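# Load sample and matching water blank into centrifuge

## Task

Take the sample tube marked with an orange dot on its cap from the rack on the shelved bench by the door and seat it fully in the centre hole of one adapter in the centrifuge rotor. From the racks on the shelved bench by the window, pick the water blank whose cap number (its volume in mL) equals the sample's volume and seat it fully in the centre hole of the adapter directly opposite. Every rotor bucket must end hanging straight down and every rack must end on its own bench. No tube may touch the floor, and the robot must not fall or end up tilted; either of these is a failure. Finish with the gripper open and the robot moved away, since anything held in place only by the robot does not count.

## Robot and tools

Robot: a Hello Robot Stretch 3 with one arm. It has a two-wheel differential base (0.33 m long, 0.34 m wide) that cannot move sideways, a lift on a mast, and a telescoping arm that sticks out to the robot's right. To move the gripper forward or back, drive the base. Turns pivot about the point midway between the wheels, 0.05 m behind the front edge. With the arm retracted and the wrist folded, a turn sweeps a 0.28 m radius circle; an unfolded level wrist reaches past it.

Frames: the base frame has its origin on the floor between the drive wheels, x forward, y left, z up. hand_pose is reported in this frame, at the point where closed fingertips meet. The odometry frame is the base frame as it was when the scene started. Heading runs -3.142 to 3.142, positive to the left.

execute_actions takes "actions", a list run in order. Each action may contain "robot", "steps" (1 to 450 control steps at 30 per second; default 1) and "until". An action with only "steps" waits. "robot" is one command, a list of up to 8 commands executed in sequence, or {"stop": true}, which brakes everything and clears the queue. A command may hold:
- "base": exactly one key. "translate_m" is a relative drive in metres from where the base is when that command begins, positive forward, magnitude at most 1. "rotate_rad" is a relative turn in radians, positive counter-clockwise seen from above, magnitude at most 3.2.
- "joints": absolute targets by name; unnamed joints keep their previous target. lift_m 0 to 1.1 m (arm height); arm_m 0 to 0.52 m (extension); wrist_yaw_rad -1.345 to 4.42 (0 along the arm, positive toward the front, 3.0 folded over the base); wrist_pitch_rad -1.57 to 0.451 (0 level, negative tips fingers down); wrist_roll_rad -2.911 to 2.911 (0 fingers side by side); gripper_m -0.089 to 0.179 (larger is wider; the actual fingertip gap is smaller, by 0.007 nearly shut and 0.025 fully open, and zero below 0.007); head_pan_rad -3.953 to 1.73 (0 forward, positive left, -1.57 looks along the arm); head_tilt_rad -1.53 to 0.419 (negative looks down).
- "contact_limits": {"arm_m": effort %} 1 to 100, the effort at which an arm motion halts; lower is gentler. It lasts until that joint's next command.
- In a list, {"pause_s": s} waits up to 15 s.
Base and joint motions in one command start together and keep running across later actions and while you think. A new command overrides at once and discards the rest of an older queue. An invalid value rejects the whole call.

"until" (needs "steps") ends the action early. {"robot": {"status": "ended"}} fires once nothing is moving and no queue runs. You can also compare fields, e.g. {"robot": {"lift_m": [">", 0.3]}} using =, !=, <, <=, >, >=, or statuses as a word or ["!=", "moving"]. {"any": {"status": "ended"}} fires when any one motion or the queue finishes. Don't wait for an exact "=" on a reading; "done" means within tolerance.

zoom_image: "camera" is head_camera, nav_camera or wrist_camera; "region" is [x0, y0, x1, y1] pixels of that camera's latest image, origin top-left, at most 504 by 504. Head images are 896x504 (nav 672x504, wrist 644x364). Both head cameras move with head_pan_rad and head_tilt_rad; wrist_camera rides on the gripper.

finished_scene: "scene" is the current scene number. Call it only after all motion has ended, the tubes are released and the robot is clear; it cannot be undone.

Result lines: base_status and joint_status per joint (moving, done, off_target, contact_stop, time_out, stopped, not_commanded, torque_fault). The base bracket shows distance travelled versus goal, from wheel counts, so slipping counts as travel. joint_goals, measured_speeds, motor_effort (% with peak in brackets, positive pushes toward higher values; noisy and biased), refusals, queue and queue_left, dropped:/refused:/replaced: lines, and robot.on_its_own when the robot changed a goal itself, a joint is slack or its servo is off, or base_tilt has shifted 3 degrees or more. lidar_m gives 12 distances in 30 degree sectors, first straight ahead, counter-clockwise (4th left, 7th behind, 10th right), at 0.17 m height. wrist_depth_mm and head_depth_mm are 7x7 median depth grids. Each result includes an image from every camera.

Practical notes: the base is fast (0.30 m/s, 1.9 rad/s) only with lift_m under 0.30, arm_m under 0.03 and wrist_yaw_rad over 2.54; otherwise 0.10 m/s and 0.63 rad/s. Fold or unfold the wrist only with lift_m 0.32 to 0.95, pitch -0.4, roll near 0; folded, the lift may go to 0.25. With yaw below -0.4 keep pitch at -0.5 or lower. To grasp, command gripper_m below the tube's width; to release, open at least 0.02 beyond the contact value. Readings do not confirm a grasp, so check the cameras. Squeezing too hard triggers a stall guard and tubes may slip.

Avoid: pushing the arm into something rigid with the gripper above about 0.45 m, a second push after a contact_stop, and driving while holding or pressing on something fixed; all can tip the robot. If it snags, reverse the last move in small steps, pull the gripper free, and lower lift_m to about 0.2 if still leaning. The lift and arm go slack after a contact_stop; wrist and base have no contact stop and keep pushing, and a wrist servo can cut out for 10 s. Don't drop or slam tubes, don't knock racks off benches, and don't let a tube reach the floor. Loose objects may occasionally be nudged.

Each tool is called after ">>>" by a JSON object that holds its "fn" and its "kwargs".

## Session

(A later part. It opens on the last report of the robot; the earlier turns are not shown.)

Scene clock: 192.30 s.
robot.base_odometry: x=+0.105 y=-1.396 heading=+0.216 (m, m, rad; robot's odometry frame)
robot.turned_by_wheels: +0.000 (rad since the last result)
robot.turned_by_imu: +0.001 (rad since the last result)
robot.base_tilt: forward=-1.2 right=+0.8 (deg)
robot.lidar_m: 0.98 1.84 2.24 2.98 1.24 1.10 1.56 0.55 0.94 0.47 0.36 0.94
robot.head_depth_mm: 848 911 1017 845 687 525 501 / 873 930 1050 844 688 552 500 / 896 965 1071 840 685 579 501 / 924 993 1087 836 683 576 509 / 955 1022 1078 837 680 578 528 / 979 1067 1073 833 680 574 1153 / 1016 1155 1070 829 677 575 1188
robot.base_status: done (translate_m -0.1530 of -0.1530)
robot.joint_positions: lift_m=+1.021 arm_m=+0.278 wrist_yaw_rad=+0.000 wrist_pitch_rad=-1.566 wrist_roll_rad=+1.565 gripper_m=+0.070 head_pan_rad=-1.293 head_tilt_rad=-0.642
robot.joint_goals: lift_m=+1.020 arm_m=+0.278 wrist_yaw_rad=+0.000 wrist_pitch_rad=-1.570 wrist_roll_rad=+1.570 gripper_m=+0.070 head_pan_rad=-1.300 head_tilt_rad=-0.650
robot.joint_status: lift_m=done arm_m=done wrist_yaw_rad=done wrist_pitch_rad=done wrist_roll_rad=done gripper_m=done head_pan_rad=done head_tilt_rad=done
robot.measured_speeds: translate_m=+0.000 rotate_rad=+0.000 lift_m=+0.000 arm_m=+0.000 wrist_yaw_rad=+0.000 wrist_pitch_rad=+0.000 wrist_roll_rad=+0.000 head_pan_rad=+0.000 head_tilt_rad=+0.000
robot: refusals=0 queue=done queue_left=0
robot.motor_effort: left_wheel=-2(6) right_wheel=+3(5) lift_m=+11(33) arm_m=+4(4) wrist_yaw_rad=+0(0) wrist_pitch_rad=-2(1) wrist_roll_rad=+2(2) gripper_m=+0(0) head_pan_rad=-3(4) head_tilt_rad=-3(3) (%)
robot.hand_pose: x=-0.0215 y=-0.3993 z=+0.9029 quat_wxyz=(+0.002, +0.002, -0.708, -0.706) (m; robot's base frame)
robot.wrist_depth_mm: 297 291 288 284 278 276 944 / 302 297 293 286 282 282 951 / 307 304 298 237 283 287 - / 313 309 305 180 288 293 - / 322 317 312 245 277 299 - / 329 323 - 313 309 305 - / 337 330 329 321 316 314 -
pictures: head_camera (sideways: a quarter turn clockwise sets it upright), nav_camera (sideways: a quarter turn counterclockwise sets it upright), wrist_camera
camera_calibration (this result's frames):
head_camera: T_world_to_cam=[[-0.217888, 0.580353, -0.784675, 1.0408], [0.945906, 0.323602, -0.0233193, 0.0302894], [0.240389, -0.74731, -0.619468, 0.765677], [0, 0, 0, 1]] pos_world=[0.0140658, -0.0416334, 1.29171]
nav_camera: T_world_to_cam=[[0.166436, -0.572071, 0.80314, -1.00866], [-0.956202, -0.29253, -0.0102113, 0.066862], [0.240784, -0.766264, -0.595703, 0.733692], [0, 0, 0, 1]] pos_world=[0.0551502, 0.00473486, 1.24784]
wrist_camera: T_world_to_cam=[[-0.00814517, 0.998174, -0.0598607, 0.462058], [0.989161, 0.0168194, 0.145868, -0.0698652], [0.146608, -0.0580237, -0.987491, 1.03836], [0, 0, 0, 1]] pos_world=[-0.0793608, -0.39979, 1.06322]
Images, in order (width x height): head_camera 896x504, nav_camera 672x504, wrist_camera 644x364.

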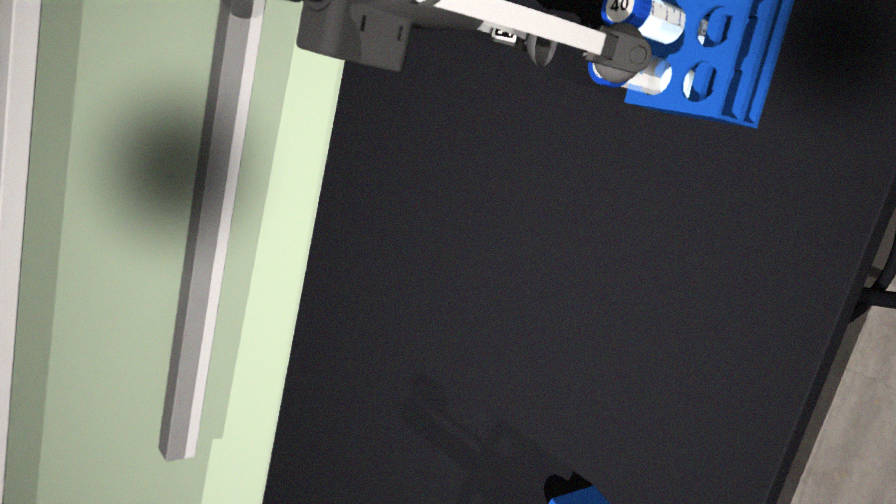

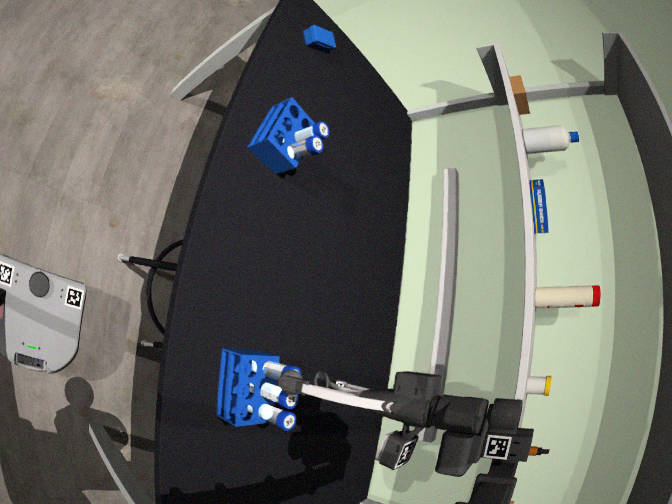

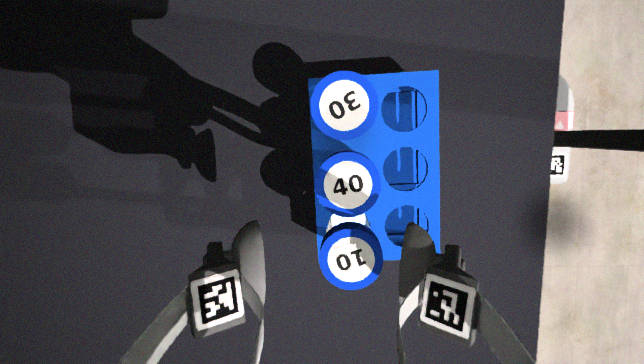

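>>> {"fn": "execute_actions", "kwargs": {"actions": [{"robot":[{"base":{"translate_m":0.015},"joints":{"arm_m":0.27}},{"joints":{"lift_m":0.968}},{"joints":{"gripper_m":0.015}},{"pause_s":0.5},{"joints":{"lift_m":1.098,"head_pan_rad":-1.57,"head_tilt_rad":-0.8}}],"steps":450,"until":{"robot":{"status":"ended"}}}]}}

Scene clock: 200.10 s.
robot.base_odometry: x=+0.119 y=-1.393 heading=+0.216 (m, m, rad; robot's odometry frame)
robot.turned_by_wheels: +0.000 (rad since the last result)
robot.turned_by_imu: +0.001 (rad since the last result)
robot.base_tilt: forward=-1.2 right=+0.7 (deg)
robot.lidar_m: 2.20 1.83 2.22 2.98 1.26 1.11 1.57 0.56 0.94 0.48 0.35 0.93
robot.head_depth_mm: 872 1015 854 710 597 530 1161 / - 996 857 711 565 530 1157 / - 1005 864 691 572 531 1163 / 888 1011 848 707 606 540 1160 / 889 1012 849 709 605 539 1138 / 894 1015 847 707 604 537 1164 / 888 1026 848 702 604 547 1161
robot.base_status: done (translate_m +0.0150 of +0.0150)
robot.joint_positions: lift_m=+1.097 arm_m=+0.270 wrist_yaw_rad=+0.000 wrist_pitch_rad=-1.566 wrist_roll_rad=+1.565 gripper_m=+0.015 head_pan_rad=-1.563 head_tilt_rad=-0.790
robot.joint_goals: lift_m=+1.098 arm_m=+0.270 wrist_yaw_rad=+0.000 wrist_pitch_rad=-1.570 wrist_roll_rad=+1.570 gripper_m=+0.015 head_pan_rad=-1.570 head_tilt_rad=-0.800
robot.joint_status: lift_m=done arm_m=done wrist_yaw_rad=done wrist_pitch_rad=done wrist_roll_rad=done gripper_m=done head_pan_rad=done head_tilt_rad=done
robot.measured_speeds: translate_m=+0.000 rotate_rad=+0.000 lift_m=+0.000 arm_m=+0.000 wrist_yaw_rad=+0.000 wrist_pitch_rad=+0.000 wrist_roll_rad=+0.000 head_pan_rad=+0.000 head_tilt_rad=+0.000
robot: refusals=0 queue=done queue_left=0
robot.motor_effort: left_wheel=-2(3) right_wheel=+3(9) lift_m=+32(36) arm_m=-6(5) wrist_yaw_rad=+0(0) wrist_pitch_rad=-1(1) wrist_roll_rad=+2(2) gripper_m=-6(80) head_pan_rad=-4(22) head_tilt_rad=-3(12) (%)
robot.hand_pose: x=-0.0215 y=-0.3920 z=+0.9798 quat_wxyz=(+0.002, +0.002, -0.708, -0.706) (m; robot's base frame)
robot.wrist_depth_mm: 370 366 362 356 352 348 - / 377 374 369 360 356 355 - / 388 379 375 312 365 361 - / 396 388 380 372 369 371 - / 407 397 391 129 378 - - / 412 407 399 130 385 - - / 422 417 411 402 396 - -
pictures: head_camera (sideways: a quarter turn clockwise sets it upright), nav_camera (sideways: a quarter turn counterclockwise sets it upright), wrist_camera
camera_calibration (this result's frames):
head_camera: T_world_to_cam=[[-0.0561932, 0.726115, -0.685273, 0.910258], [0.997916, 0.0626592, -0.0154366, 0.0197061], [0.0317299, -0.684712, -0.728123, 0.908276], [0, 0, 0, 1]] pos_world=[0.00266584, -0.0402797, 1.28542]
nav_camera: T_world_to_cam=[[0.0088336, -0.707376, 0.706782, -0.882108], [-0.999594, -0.0253914, -0.0129195, 0.0706501], [0.0270851, -0.706381, -0.707313, 0.880174], [0, 0, 0, 1]] pos_world=[0.054574, -0.000449658, 1.24693]
wrist_camera: T_world_to_cam=[[-0.00814518, 0.998174, -0.0598607, 0.459341], [0.989161, 0.0168194, 0.145868, -0.081202], [0.146608, -0.0580237, -0.987491, 1.1147], [0, 0, 0, 1]] pos_world=[-0.0793608, -0.392458, 1.1401]
Images, in order (width x height): head_camera 896x504, nav_camera 672x504, wrist_camera 644x364.

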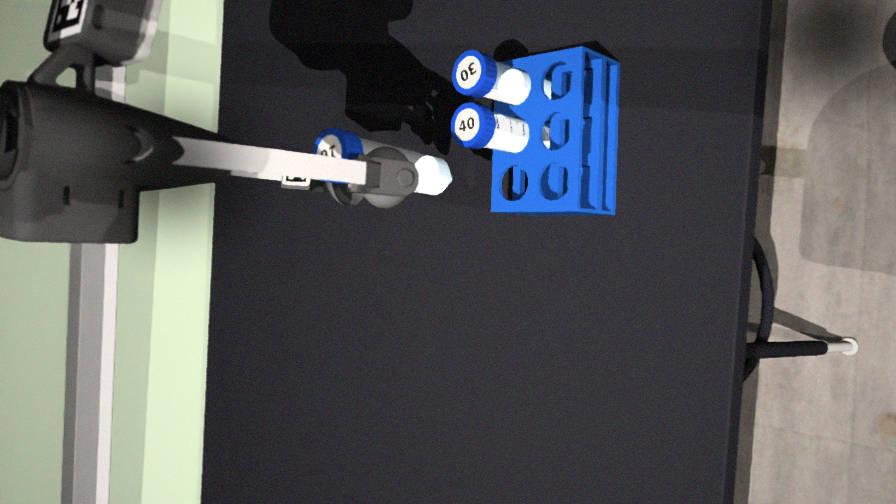

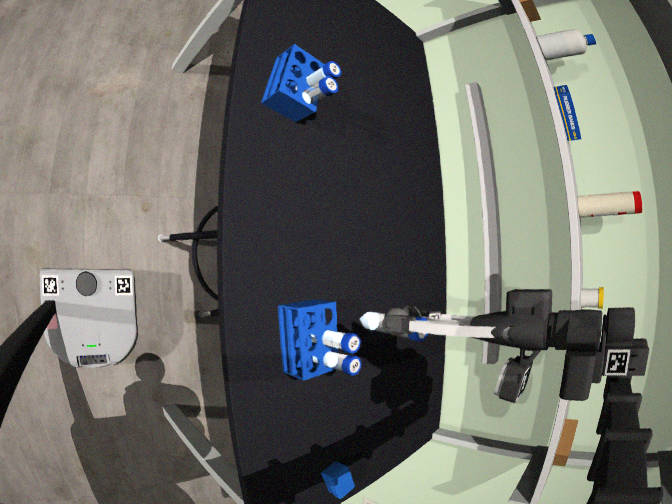

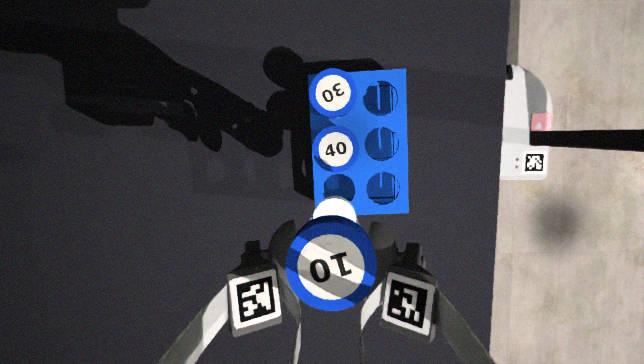

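>>> {"fn": "execute_actions", "kwargs": {"actions": [{"robot":[{"joints":{"arm_m":0.0}},{"base":{"rotate_rad":-0.578}},{"base":{"translate_m":-0.70}},{"base":{"rotate_rad":-0.99}},{"base":{"translate_m":-0.77}},{"joints":{"arm_m":0.4}}],"steps":450,"until":{"robot":{"status":"ended"}}},{"steps":450,"until":{"robot":{"status":"ended"}}}]}}

Scene clock: 237.50 s.
robot.base_odometry: x=-0.703 y=-0.394 heading=-1.352 (m, m, rad; robot's odometry frame)
robot.turned_by_wheels: -1.568 (rad since the last result)
robot.turned_by_imu: -1.573 (rad since the last result)
robot.base_tilt: forward=-1.2 right=+0.8 (deg)
robot.lidar_m: 1.42 2.00 2.05 2.16 2.23 2.50 1.82 1.49 0.32 0.31 0.31 0.42
robot.head_depth_mm: 914 1025 1170 1049 592 745 1108 / 785 880 803 649 578 670 988 / 800 884 847 742 577 679 1001 / 787 892 878 730 582 685 1026 / 789 894 860 710 584 698 1050 / 794 897 874 729 589 705 1067 / 797 888 836 743 586 716 1108
robot.base_status: done (translate_m -0.7700 of -0.7700)
robot.joint_positions: lift_m=+1.097 arm_m=+0.400 wrist_yaw_rad=+0.000 wrist_pitch_rad=-1.566 wrist_roll_rad=+1.565 gripper_m=+0.015 head_pan_rad=-1.563 head_tilt_rad=-0.790
robot.joint_goals: lift_m=+1.098 arm_m=+0.400 wrist_yaw_rad=+0.000 wrist_pitch_rad=-1.570 wrist_roll_rad=+1.570 gripper_m=+0.015 head_pan_rad=-1.570 head_tilt_rad=-0.800
robot.joint_status: lift_m=done arm_m=done wrist_yaw_rad=done wrist_pitch_rad=done wrist_roll_rad=done gripper_m=done head_pan_rad=done head_tilt_rad=done
robot.measured_speeds: translate_m=+0.000 rotate_rad=+0.000 lift_m=+0.000 arm_m=+0.000 wrist_yaw_rad=+0.000 wrist_pitch_rad=+0.000 wrist_roll_rad=+0.000 head_pan_rad=+0.000 head_tilt_rad=+0.000
robot: refusals=0 queue=done queue_left=0
robot.motor_effort: left_wheel=+3(5) right_wheel=-2(7) lift_m=+32(32) arm_m=+3(4) wrist_yaw_rad=+0(0) wrist_pitch_rad=-2(2) wrist_roll_rad=+2(2) gripper_m=-6(7) head_pan_rad=-3(4) head_tilt_rad=-3(3) (%)
robot.hand_pose: x=-0.0215 y=-0.5213 z=+0.9798 quat_wxyz=(+0.002, +0.002, -0.708, -0.706) (m; robot's base frame)
robot.wrist_depth_mm: 588 574 571 557 543 - - / 332 331 323 320 314 310 - / 338 334 458 498 322 316 - / 345 409 390 397 347 326 - / 358 432 409 129 429 331 - / 373 407 414 130 393 338 - / 377 414 430 418 419 - -
pictures: head_camera (sideways: a quarter turn clockwise sets it upright), nav_camera (sideways: a quarter turn counterclockwise sets it upright), wrist_camera
camera_calibration (this result's frames):
head_camera: T_world_to_cam=[[-0.0559483, 0.726472, -0.684915, 0.90979], [0.997937, 0.0623266, -0.0154097, 0.0196708], [0.0314938, -0.684364, -0.72846, 0.908716], [0, 0, 0, 1]] pos_world=[0.00265205, -0.0402704, 1.2854]
nav_camera: T_world_to_cam=[[0.00859516, -0.707727, 0.706434, -0.881653], [-0.999603, -0.0250444, -0.0129281, 0.0706613], [0.0268417, -0.706042, -0.707661, 0.880628], [0, 0, 0, 1]] pos_world=[0.0545737, -0.000439128, 1.24693]
wrist_camera: T_world_to_cam=[[-0.00812895, 0.998174, -0.0598607, 0.588435], [0.989161, 0.0168033, 0.145868, -0.0790352], [0.146607, -0.0580261, -0.987491, 1.10719], [0, 0, 0, 1]] pos_world=[-0.0793609, -0.521786, 1.1401]
Images, in order (width x height): head_camera 896x504, nav_camera 672x504, wrist_camera 644x364.

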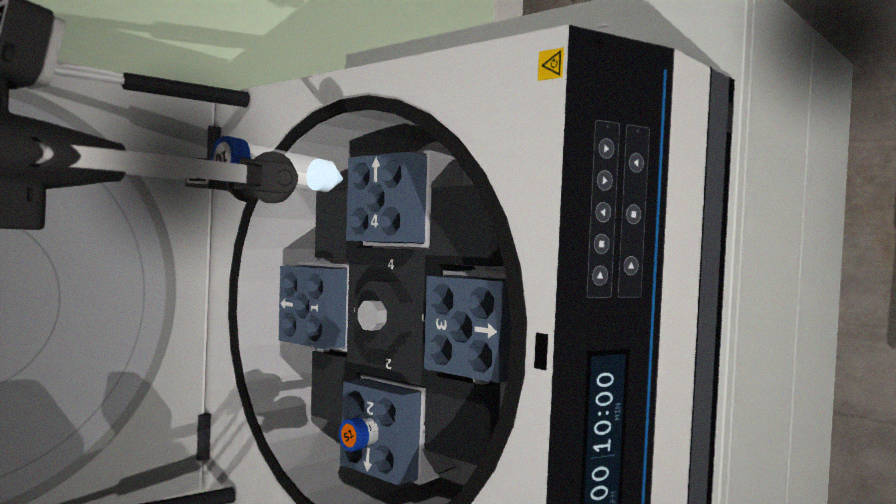

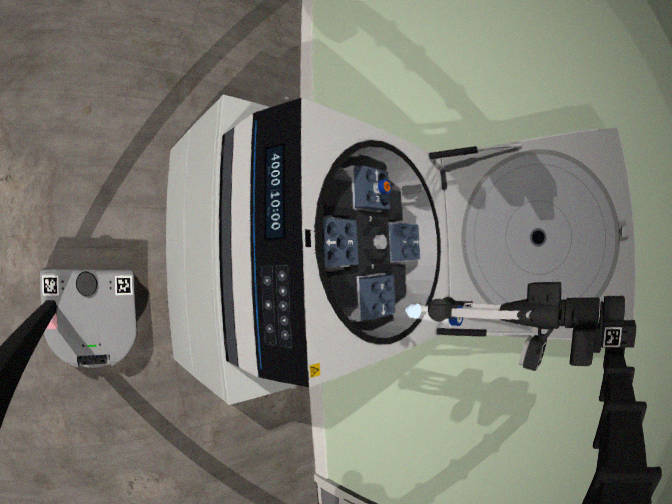

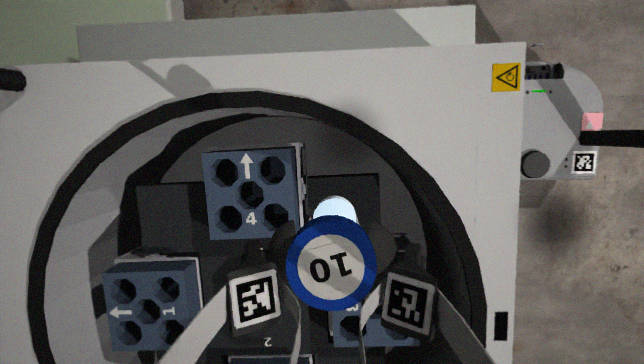

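>>> {"fn": "execute_actions", "kwargs": {"actions": [{"robot":{"base":{"translate_m":0.008},"joints":{"arm_m":0.5}},"steps":300,"until":{"robot":{"status":"ended"}}},{"robot":{"joints":{"lift_m":0.99}},"steps":300,"until":{"robot":{"status":"ended"}}}]}}

Scene clock: 252.20 s.
robot.base_odometry: x=-0.701 y=-0.402 heading=-1.352 (m, m, rad; robot's odometry frame)
robot.turned_by_wheels: +0.000 (rad since the last result)
robot.turned_by_imu: +0.001 (rad since the last result)
robot.base_tilt: forward=-1.3 right=+0.6 (deg)
robot.lidar_m: 1.41 1.98 2.05 2.16 2.23 2.51 1.83 1.49 0.32 0.30 0.31 0.42
robot.head_depth_mm: 889 1018 1160 976 583 735 1110 / 778 879 809 649 577 672 987 / - 906 803 738 579 678 999 / 785 893 869 732 582 688 1023 / 790 893 854 712 584 696 1049 / 794 900 873 730 586 706 1067 / 798 879 826 743 590 715 1104
robot.base_status: done (translate_m +0.0080 of +0.0080)
robot.joint_positions: lift_m=+0.991 arm_m=+0.500 wrist_yaw_rad=+0.000 wrist_pitch_rad=-1.566 wrist_roll_rad=+1.565 gripper_m=+0.015 head_pan_rad=-1.563 head_tilt_rad=-0.790
robot.joint_goals: lift_m=+0.990 arm_m=+0.500 wrist_yaw_rad=+0.000 wrist_pitch_rad=-1.570 wrist_roll_rad=+1.570 gripper_m=+0.015 head_pan_rad=-1.570 head_tilt_rad=-0.800
robot.joint_status: lift_m=done arm_m=done wrist_yaw_rad=done wrist_pitch_rad=done wrist_roll_rad=done gripper_m=done head_pan_rad=done head_tilt_rad=done
robot.measured_speeds: translate_m=+0.000 rotate_rad=+0.000 lift_m=+0.000 arm_m=+0.000 wrist_yaw_rad=+0.000 wrist_pitch_rad=+0.000 wrist_roll_rad=+0.000 head_pan_rad=+0.000 head_tilt_rad=+0.000
robot: refusals=0 queue=done queue_left=0
robot.motor_effort: left_wheel=+2(7) right_wheel=-2(5) lift_m=+12(31) arm_m=+4(4) wrist_yaw_rad=+0(0) wrist_pitch_rad=-2(2) wrist_roll_rad=+2(2) gripper_m=-7(7) head_pan_rad=-3(3) head_tilt_rad=-3(3) (%)
robot.hand_pose: x=-0.0215 y=-0.6213 z=+0.8729 quat_wxyz=(+0.002, +0.002, -0.708, -0.706) (m; robot's base frame)
robot.wrist_depth_mm: 221 219 217 212 210 206 205 / 226 223 218 213 211 210 207 / 230 227 312 395 393 252 210 / 234 260 387 264 291 298 222 / 239 319 297 129 287 288 269 / 248 331 304 130 289 289 288 / 260 305 305 285 302 271 280
pictures: head_camera (sideways: a quarter turn clockwise sets it upright), nav_camera (sideways: a quarter turn counterclockwise sets it upright), wrist_camera
camera_calibration (this result's frames):
head_camera: T_world_to_cam=[[-0.055946, 0.726474, -0.684913, 0.909788], [0.997937, 0.0623235, -0.0154095, 0.0196707], [0.0314916, -0.684362, -0.728462, 0.908718], [0, 0, 0, 1]] pos_world=[0.00265192, -0.0402703, 1.2854]
nav_camera: T_world_to_cam=[[0.00859289, -0.707728, 0.706432, -0.88165], [-0.999603, -0.0250411, -0.0129281, 0.0706614], [0.0268394, -0.706041, -0.707662, 0.88063], [0, 0, 0, 1]] pos_world=[0.0545737, -0.000439146, 1.24693]
wrist_camera: T_world_to_cam=[[-0.00812921, 0.998174, -0.0598607, 0.681852], [0.989161, 0.0168035, 0.145868, -0.0617631], [0.146607, -0.0580261, -0.987491, 0.99584], [0, 0, 0, 1]] pos_world=[-0.0793609, -0.621784, 1.03321]
Images, in order (width x height): head_camera 896x504, nav_camera 672x504, wrist_camera 644x364.

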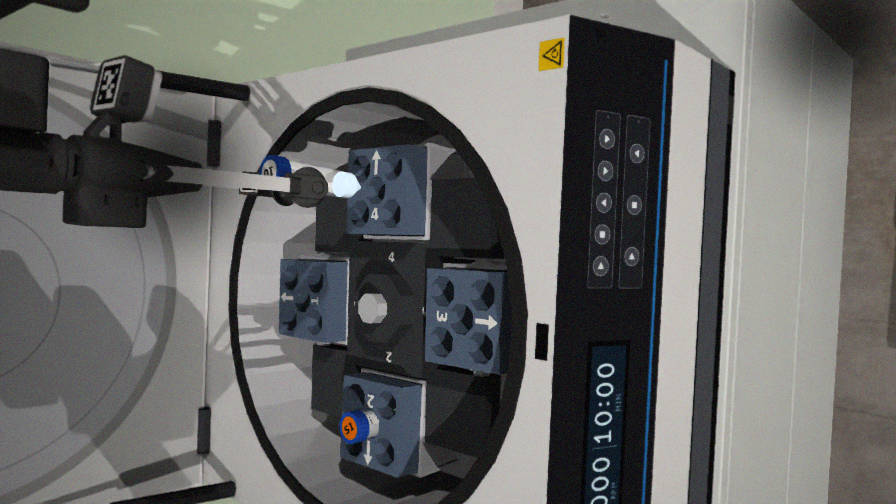

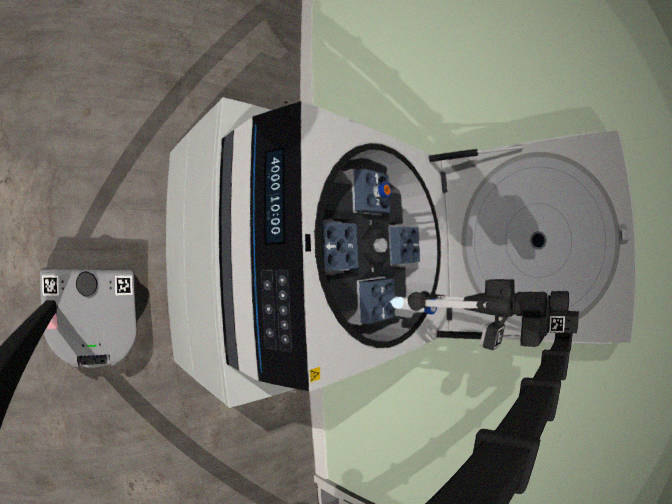

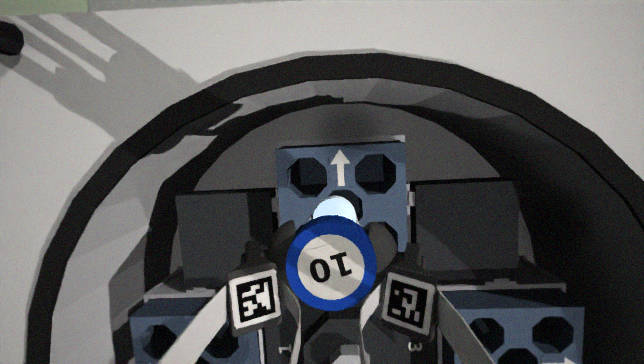

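>>> {"fn": "execute_actions", "kwargs": {"actions": [{"robot":{"joints":{"arm_m":0.494}},"steps":300,"until":{"robot":{"status":"ended"}}},{"robot":{"joints":{"lift_m":0.96}},"steps":300,"until":{"robot":{"status":"ended"}}}]}}

>>> {"fn": "zoom_image", "kwargs": {"camera": "wrist_camera", "region": [260,130,420,260]}}

Scene clock: 262.67 s.
robot.base_odometry: x=-0.701 y=-0.402 heading=-1.352 (m, m, rad; robot's odometry frame)
robot.turned_by_wheels: +0.000 (rad since the last result)
robot.turned_by_imu: +0.001 (rad since the last result)
robot.base_tilt: forward=-1.4 right=+0.6 (deg)
robot.lidar_m: 1.41 1.99 2.04 2.16 2.23 2.51 1.83 1.48 0.32 0.30 0.31 0.42
robot.head_depth_mm: 914 1028 1157 978 581 733 1110 / 811 898 807 648 579 671 989 / 767 901 843 741 577 678 1004 / 785 897 863 730 581 688 1026 / 792 900 851 713 585 695 1044 / 794 896 875 728 587 707 1067 / 797 887 824 742 588 716 1102
robot.base_status: done (translate_m +0.0080 of +0.0080)
robot.joint_positions: lift_m=+0.961 arm_m=+0.494 wrist_yaw_rad=+0.000 wrist_pitch_rad=-1.566 wrist_roll_rad=+1.565 gripper_m=+0.015 head_pan_rad=-1.563 head_tilt_rad=-0.790
robot.joint_goals: lift_m=+0.960 arm_m=+0.494 wrist_yaw_rad=+0.000 wrist_pitch_rad=-1.570 wrist_roll_rad=+1.570 gripper_m=+0.015 head_pan_rad=-1.570 head_tilt_rad=-0.800
robot.joint_status: lift_m=done arm_m=done wrist_yaw_rad=done wrist_pitch_rad=done wrist_roll_rad=done gripper_m=done head_pan_rad=done head_tilt_rad=done
robot.measured_speeds: translate_m=+0.000 rotate_rad=+0.000 lift_m=+0.000 arm_m=+0.000 wrist_yaw_rad=+0.000 wrist_pitch_rad=+0.000 wrist_roll_rad=+0.000 head_pan_rad=+0.000 head_tilt_rad=+0.000
robot: refusals=0 queue=done queue_left=0
robot.motor_effort: left_wheel=+2(2) right_wheel=-2(2) lift_m=+11(9) arm_m=-5(6) wrist_yaw_rad=+0(0) wrist_pitch_rad=-2(2) wrist_roll_rad=+2(2) gripper_m=-7(7) head_pan_rad=-5(3) head_tilt_rad=-3(3) (%)
robot.hand_pose: x=-0.0215 y=-0.6160 z=+0.8429 quat_wxyz=(+0.002, +0.002, -0.708, -0.706) (m; robot's base frame)
robot.wrist_depth_mm: 192 189 186 183 181 179 177 / 196 193 188 208 192 179 180 / 198 196 320 364 362 243 180 / 202 267 380 232 264 290 213 / 223 286 266 129 257 257 260 / 252 309 272 130 261 264 277 / 266 266 279 269 272 239 258
pictures: head_camera (sideways: a quarter turn clockwise sets it upright), nav_camera (sideways: a quarter turn counterclockwise sets it upright), wrist_camera
camera_calibration (this result's frames):
head_camera: T_world_to_cam=[[-0.055946, 0.726474, -0.684913, 0.909788], [0.997937, 0.0623236, -0.0154095, 0.0196707], [0.0314916, -0.684362, -0.728462, 0.908718], [0, 0, 0, 1]] pos_world=[0.00265193, -0.0402703, 1.2854]
nav_camera: T_world_to_cam=[[0.00859298, -0.707728, 0.706432, -0.881651], [-0.999603, -0.0250412, -0.0129281, 0.0706614], [0.0268395, -0.706041, -0.707662, 0.88063], [0, 0, 0, 1]] pos_world=[0.0545737, -0.000439144, 1.24693]
wrist_camera: T_world_to_cam=[[-0.008129, 0.998174, -0.0598608, 0.674748], [0.989161, 0.0168034, 0.145868, -0.0574781], [0.146607, -0.0580262, -0.987491, 0.966534], [0, 0, 0, 1]] pos_world=[-0.0793609, -0.616465, 1.00322]
Images, in order (width x height): head_camera 896x504, nav_camera 672x504, wrist_camera 644x364.

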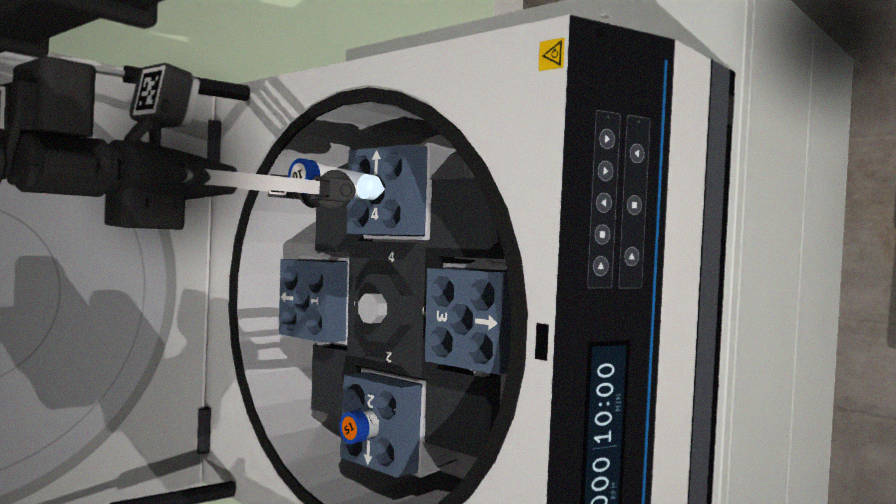

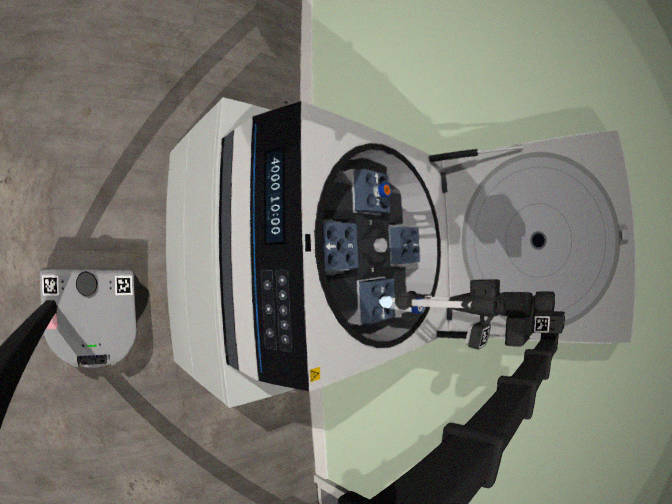

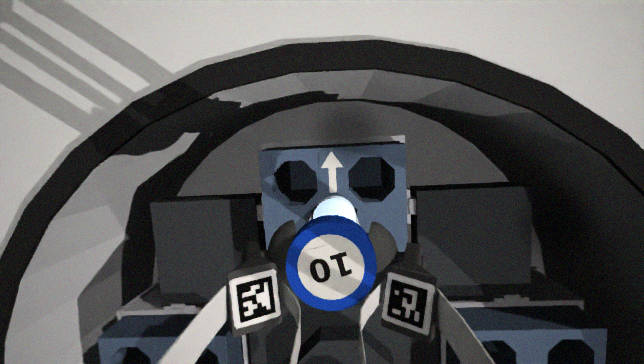

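Region (260, 130, 420, 260) of wrist_camera's 644x364 image, scaled by 3.150; it fills the top 410 rows of this view, and the rest is white.

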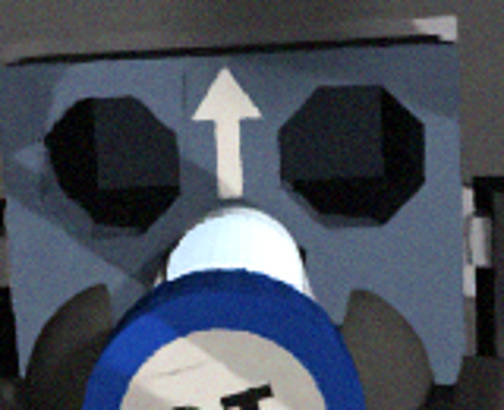

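Laterally centred. Lower.

>>> {"fn": "execute_actions", "kwargs": {"actions": [{"robot":{"joints":{"lift_m":0.91}},"steps":300,"until":{"robot":{"status":"ended"}}}]}}

Scene clock: 266.60 s.
robot.base_odometry: x=-0.701 y=-0.402 heading=-1.352 (m, m, rad; robot's odometry frame)
robot.turned_by_wheels: +0.000 (rad since the last result)
robot.turned_by_imu: +0.001 (rad since the last result)
robot.base_tilt: forward=-1.2 right=+0.7 (deg)
robot.lidar_m: 1.41 1.99 2.05 2.17 2.23 2.51 1.83 1.49 0.32 0.30 0.31 0.42
robot.head_depth_mm: - 1033 1164 942 582 733 1110 / - 878 806 647 578 669 988 / 769 - 846 739 577 680 998 / 787 887 866 731 581 686 1025 / 792 897 854 710 585 697 1051 / 792 898 875 728 586 705 1072 / 800 881 829 742 587 717 1103
robot.base_status: done (translate_m +0.0080 of +0.0080)
robot.joint_positions: lift_m=+0.911 arm_m=+0.494 wrist_yaw_rad=+0.000 wrist_pitch_rad=-1.566 wrist_roll_rad=+1.565 gripper_m=+0.015 head_pan_rad=-1.563 head_tilt_rad=-0.790
robot.joint_goals: lift_m=+0.910 arm_m=+0.494 wrist_yaw_rad=+0.000 wrist_pitch_rad=-1.570 wrist_roll_rad=+1.570 gripper_m=+0.015 head_pan_rad=-1.570 head_tilt_rad=-0.800
robot.joint_status: lift_m=done arm_m=done wrist_yaw_rad=done wrist_pitch_rad=done wrist_roll_rad=done gripper_m=done head_pan_rad=done head_tilt_rad=done
robot.measured_speeds: translate_m=+0.000 rotate_rad=+0.000 lift_m=+0.000 arm_m=+0.000 wrist_yaw_rad=+0.000 wrist_pitch_rad=+0.000 wrist_roll_rad=+0.000 head_pan_rad=+0.000 head_tilt_rad=+0.000
robot: refusals=0 queue=done queue_left=0
robot.motor_effort: left_wheel=+2(2) right_wheel=-2(2) lift_m=+11(8) arm_m=-4(5) wrist_yaw_rad=+0(0) wrist_pitch_rad=-2(2) wrist_roll_rad=+2(2) gripper_m=-7(7) head_pan_rad=-5(4) head_tilt_rad=-4(3) (%)
robot.hand_pose: x=-0.0215 y=-0.6160 z=+0.7929 quat_wxyz=(+0.002, +0.002, -0.708, -0.706) (m; robot's base frame)
robot.wrist_depth_mm: 142 140 136 133 131 130 131 / 144 140 166 210 192 149 130 / 145 190 314 314 313 242 159 / 184 272 331 182 266 314 209 / 222 219 215 129 207 205 231 / 253 223 220 130 210 210 254 / 254 229 225 222 218 212 213
pictures: head_camera (sideways: a quarter turn clockwise sets it upright), nav_camera (sideways: a quarter turn counterclockwise sets it upright), wrist_camera
camera_calibration (this result's frames):
head_camera: T_world_to_cam=[[-0.055946, 0.726474, -0.684913, 0.909788], [0.997937, 0.0623235, -0.0154095, 0.0196707], [0.0314916, -0.684362, -0.728462, 0.908718], [0, 0, 0, 1]] pos_world=[0.00265192, -0.0402703, 1.2854]
nav_camera: T_world_to_cam=[[0.00859289, -0.707728, 0.706432, -0.88165], [-0.999603, -0.0250411, -0.0129281, 0.0706614], [0.0268394, -0.706041, -0.707662, 0.88063], [0, 0, 0, 1]] pos_world=[0.0545737, -0.000439146, 1.24693]
wrist_camera: T_world_to_cam=[[-0.00812935, 0.998174, -0.0598607, 0.671752], [0.989161, 0.0168037, 0.145868, -0.0501849], [0.146607, -0.0580261, -0.987491, 0.917162], [0, 0, 0, 1]] pos_world=[-0.0793609, -0.616463, 0.953221]
Images, in order (width x height): head_camera 896x504, nav_camera 672x504, wrist_camera 644x364.

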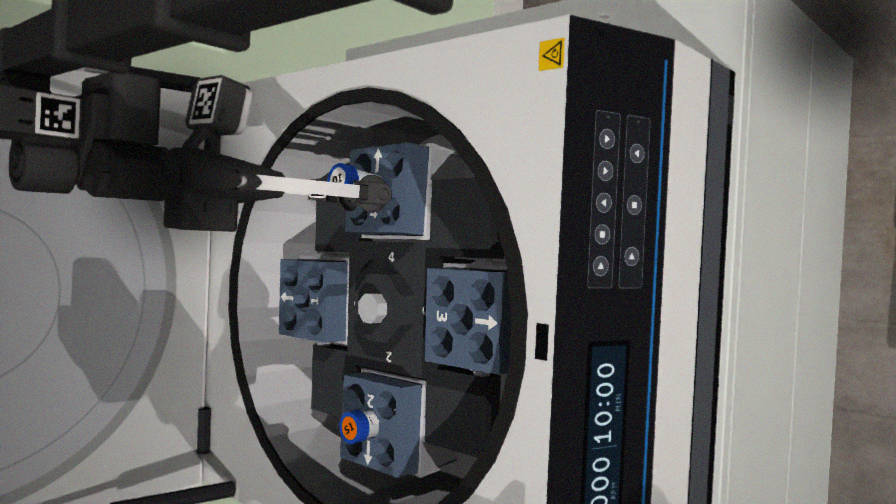

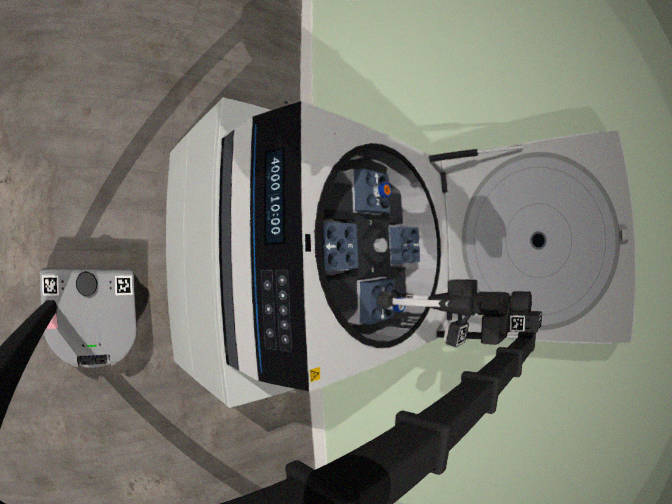

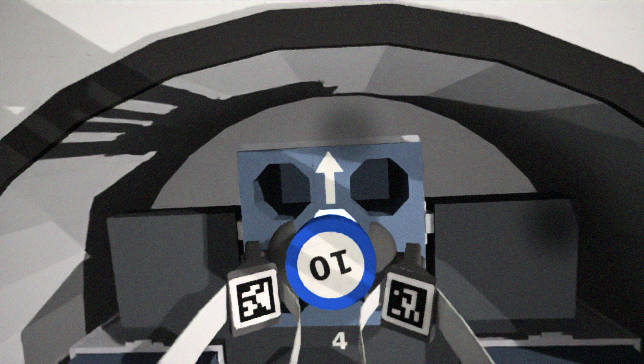

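Went in freely.

>>> {"fn": "execute_actions", "kwargs": {"actions": [{"robot":[{"joints":{"gripper_m":0.065}},{"pause_s":0.5},{"joints":{"lift_m":0.98}},{"joints":{"gripper_m":0.0}},{"joints":{"lift_m":0.87}}],"steps":450,"until":{"robot":{"queue":["!=","running"]}}},{"robot":{"joints":{"lift_m":1.02}},"steps":300,"until":{"robot":{"status":"ended"}}}]}}

Scene clock: 275.27 s.
robot.base_odometry: x=-0.701 y=-0.402 heading=-1.352 (m, m, rad; robot's odometry frame)
robot.turned_by_wheels: +0.000 (rad since the last result)
robot.turned_by_imu: +0.029 (rad since the last result)
robot.base_tilt: forward=-1.3 right=+0.6 (deg)
robot.lidar_m: 1.41 1.64 2.05 2.16 2.25 2.51 1.82 1.44 0.32 0.31 0.32 0.43
robot.head_depth_mm: 809 989 1125 664 578 721 1027 / 757 875 823 647 577 667 978 / - 884 851 733 578 681 1010 / 788 898 862 729 583 694 1042 / 795 898 850 697 585 707 1073 / 800 898 854 727 587 723 1104 / 806 902 813 669 590 737 1101
robot.base_status: done (translate_m +0.0080 of +0.0080)
robot.joint_positions: lift_m=+1.019 arm_m=+0.494 wrist_yaw_rad=+0.000 wrist_pitch_rad=-1.567 wrist_roll_rad=+1.565 gripper_m=+0.000 head_pan_rad=-1.564 head_tilt_rad=-0.793
robot.joint_goals: lift_m=+1.020 arm_m=+0.494 wrist_yaw_rad=+0.000 wrist_pitch_rad=-1.570 wrist_roll_rad=+1.570 gripper_m=+0.000 head_pan_rad=-1.570 head_tilt_rad=-0.800
robot.joint_status: lift_m=done arm_m=done wrist_yaw_rad=done wrist_pitch_rad=done wrist_roll_rad=done gripper_m=done head_pan_rad=done head_tilt_rad=done
robot.measured_speeds: translate_m=+0.000 rotate_rad=-0.002 lift_m=+0.000 arm_m=+0.000 wrist_yaw_rad=+0.000 wrist_pitch_rad=+0.000 wrist_roll_rad=+0.000 head_pan_rad=+0.000 head_tilt_rad=+0.000
robot: refusals=0 queue=done queue_left=0
robot.motor_effort: left_wheel=-1(11) right_wheel=+2(51) lift_m=+31(33) arm_m=-1(5) wrist_yaw_rad=+0(3) wrist_pitch_rad=-1(7) wrist_roll_rad=+2(2) gripper_m=-2(80) head_pan_rad=-2(2) head_tilt_rad=-2(3) (%)
robot.hand_pose: x=-0.0215 y=-0.6157 z=+0.9018 quat_wxyz=(+0.002, +0.002, -0.708, -0.706) (m; robot's base frame)
robot.wrist_depth_mm: 248 247 241 238 234 232 229 / 254 252 248 331 274 236 234 / 259 256 421 313 418 293 238 / 265 313 321 289 312 324 243 / 270 346 327 302 317 341 272 / 279 329 316 - 324 299 293 / 285 329 323 317 334 301 297
pictures: head_camera (sideways: a quarter turn clockwise sets it upright), nav_camera (sideways: a quarter turn counterclockwise sets it upright), wrist_camera
replaced: robot.lift_m: its motion had ended contact_stop
camera_calibration (this result's frames):
head_camera: T_world_to_cam=[[-0.0550221, 0.728658, -0.682664, 0.906852], [0.998016, 0.0610835, -0.0152403, 0.0194498], [0.0305945, -0.682148, -0.730573, 0.91147], [0, 0, 0, 1]] pos_world=[0.00259966, -0.0402147, 1.28527]
nav_camera: T_world_to_cam=[[0.00769367, -0.709918, 0.704242, -0.878791], [-0.999635, -0.0237116, -0.012982, 0.0707317], [0.0259148, -0.703885, -0.709841, 0.883469], [0, 0, 0, 1]] pos_world=[0.054572, -0.000331862, 1.24692]
wrist_camera: T_world_to_cam=[[-0.00802313, 0.998194, -0.0595289, 0.67768], [0.989163, 0.01665, 0.145874, -0.0661767], [0.146601, -0.0577135, -0.987511, 1.02492], [0, 0, 0, 1]] pos_world=[-0.0793585, -0.616203, 1.06212]
Images, in order (width x height): head_camera 896x504, nav_camera 672x504, wrist_camera 644x364.

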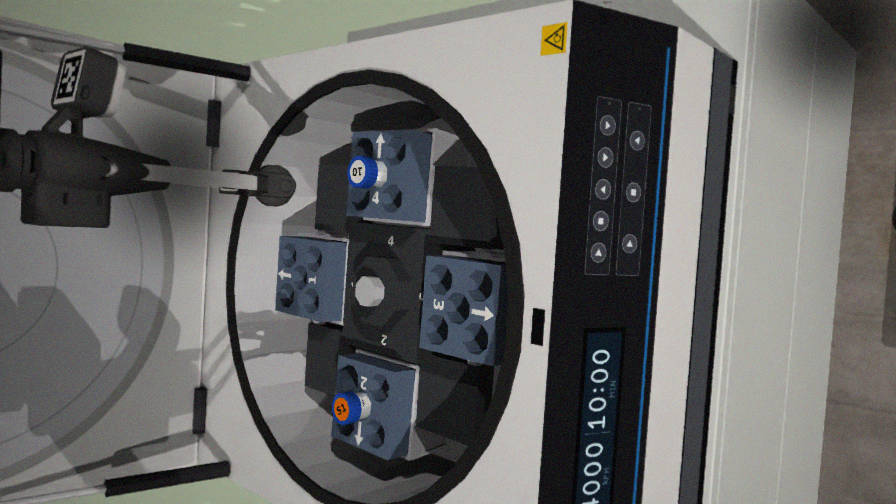

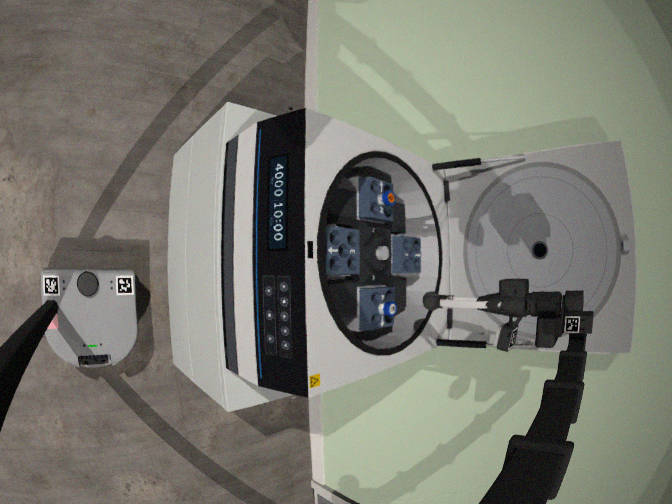

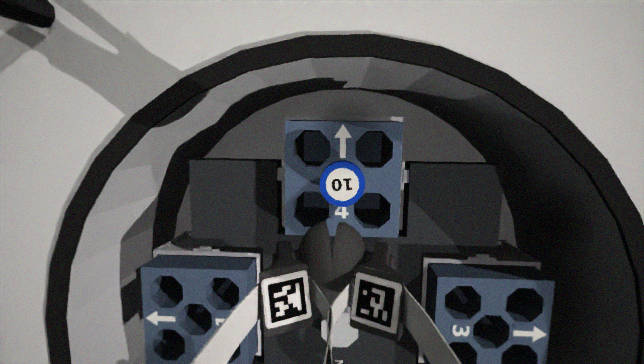

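>>> {"fn": "execute_actions", "kwargs": {"actions": [{"robot":{"joints":{"lift_m":1.09,"arm_m":0.0}},"steps":450,"until":{"robot":{"status":"ended"}}}]}}

>>> {"fn": "finished_scene", "kwargs": {"scene": 2}}

Scene clock: 282.53 s.
robot.base_odometry: x=-0.701 y=-0.402 heading=-1.352 (m, m, rad; robot's odometry frame)
robot.turned_by_wheels: +0.000 (rad since the last result)
robot.turned_by_imu: +0.001 (rad since the last result)
robot.base_tilt: forward=-1.2 right=+0.6 (deg)
robot.lidar_m: 1.41 1.65 2.05 2.16 2.24 2.52 1.83 1.45 0.32 0.30 0.32 0.43
robot.head_depth_mm: - - - - - 735 1030 / - - - - - - 1055 / 778 884 875 - - - - / 789 894 862 764 - 743 1048 / 797 898 852 714 588 728 1073 / 801 901 856 726 589 723 1104 / 807 899 813 701 591 738 1100
robot.base_status: done (translate_m +0.0080 of +0.0080)
robot.joint_positions: lift_m=+1.089 arm_m=+0.000 wrist_yaw_rad=+0.000 wrist_pitch_rad=-1.567 wrist_roll_rad=+1.565 gripper_m=+0.000 head_pan_rad=-1.564 head_tilt_rad=-0.793
robot.joint_goals: lift_m=+1.090 arm_m=+0.000 wrist_yaw_rad=+0.000 wrist_pitch_rad=-1.570 wrist_roll_rad=+1.570 gripper_m=+0.000 head_pan_rad=-1.570 head_tilt_rad=-0.800
robot.joint_status: lift_m=done arm_m=done wrist_yaw_rad=done wrist_pitch_rad=done wrist_roll_rad=done gripper_m=done head_pan_rad=done head_tilt_rad=done
robot.measured_speeds: translate_m=+0.000 rotate_rad=+0.000 lift_m=+0.000 arm_m=+0.000 wrist_yaw_rad=+0.000 wrist_pitch_rad=+0.000 wrist_roll_rad=+0.000 head_pan_rad=+0.000 head_tilt_rad=+0.000
robot: refusals=0 queue=done queue_left=0
robot.motor_effort: left_wheel=+0(2) right_wheel=+0(1) lift_m=+32(34) arm_m=-4(4) wrist_yaw_rad=+0(0) wrist_pitch_rad=-1(2) wrist_roll_rad=+2(2) gripper_m=-2(1) head_pan_rad=-2(3) head_tilt_rad=-3(3) (%)
robot.hand_pose: x=-0.0215 y=-0.1220 z=+0.9718 quat_wxyz=(+0.002, +0.002, -0.708, -0.706) (m; robot's base frame)
robot.wrist_depth_mm: 567 562 565 - - - - / 328 369 572 - - - - / 334 371 584 - - - - / 337 372 587 - - - - / 369 377 604 - - - - / 394 379 535 - - - - / 431 381 567 - - - -
pictures: head_camera (sideways: a quarter turn clockwise sets it upright), nav_camera (sideways: a quarter turn counterclockwise sets it upright), wrist_camera
camera_calibration (this result's frames):
head_camera: T_world_to_cam=[[-0.055026, 0.728658, -0.682664, 0.906852], [0.998016, 0.0610888, -0.0152403, 0.0194498], [0.0305982, -0.682148, -0.730573, 0.91147], [0, 0, 0, 1]] pos_world=[0.00259987, -0.0402147, 1.28527]
nav_camera: T_world_to_cam=[[0.00769748, -0.709918, 0.704242, -0.878791], [-0.999634, -0.023717, -0.012982, 0.0707317], [0.0259186, -0.703885, -0.709841, 0.883469], [0, 0, 0, 1]] pos_world=[0.054572, -0.000331599, 1.24692]
wrist_camera: T_world_to_cam=[[-0.00825552, 0.998192, -0.059529, 0.188996], [0.989159, 0.0168803, 0.145874, -0.0845733], [0.146615, -0.0576794, -0.987511, 1.12254], [0, 0, 0, 1]] pos_world=[-0.0793638, -0.122479, 1.13211]
Images, in order (width x height): head_camera 896x504, nav_camera 672x504, wrist_camera 644x364.

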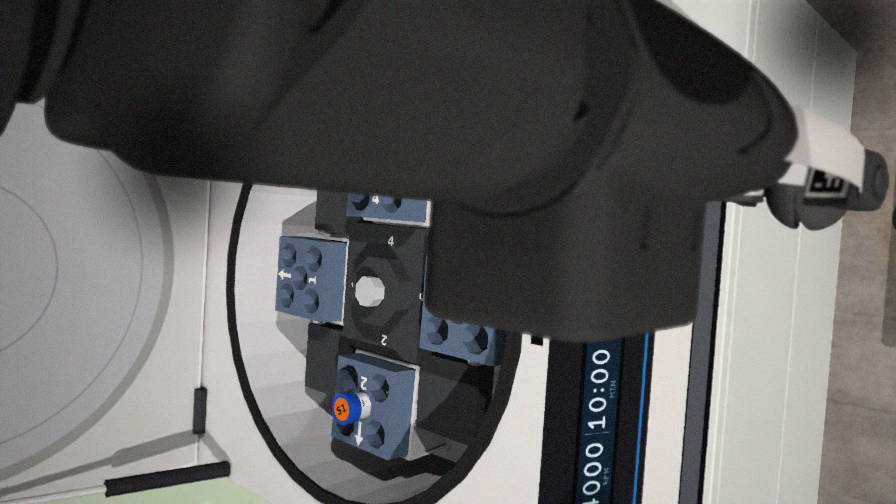

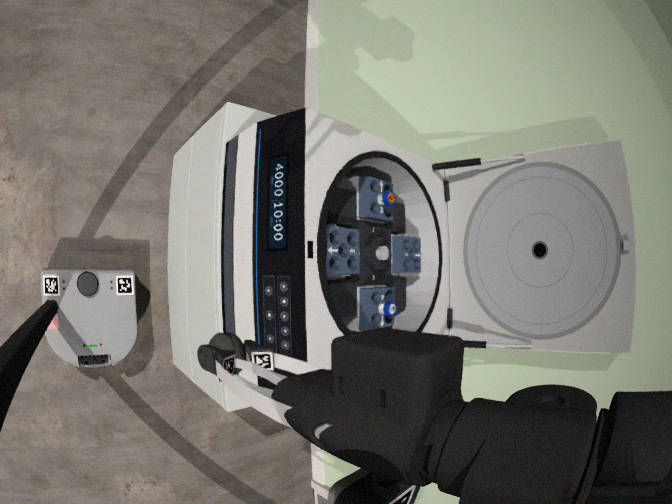

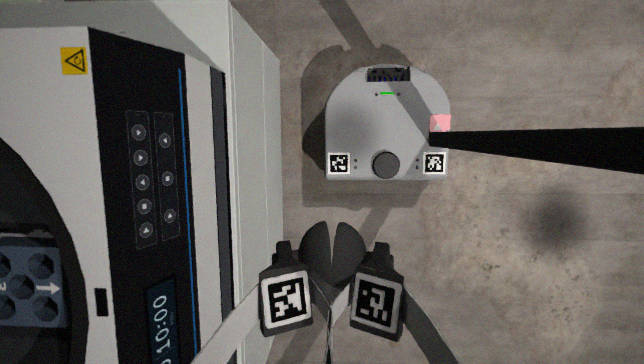

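The scene is finished: the task was done.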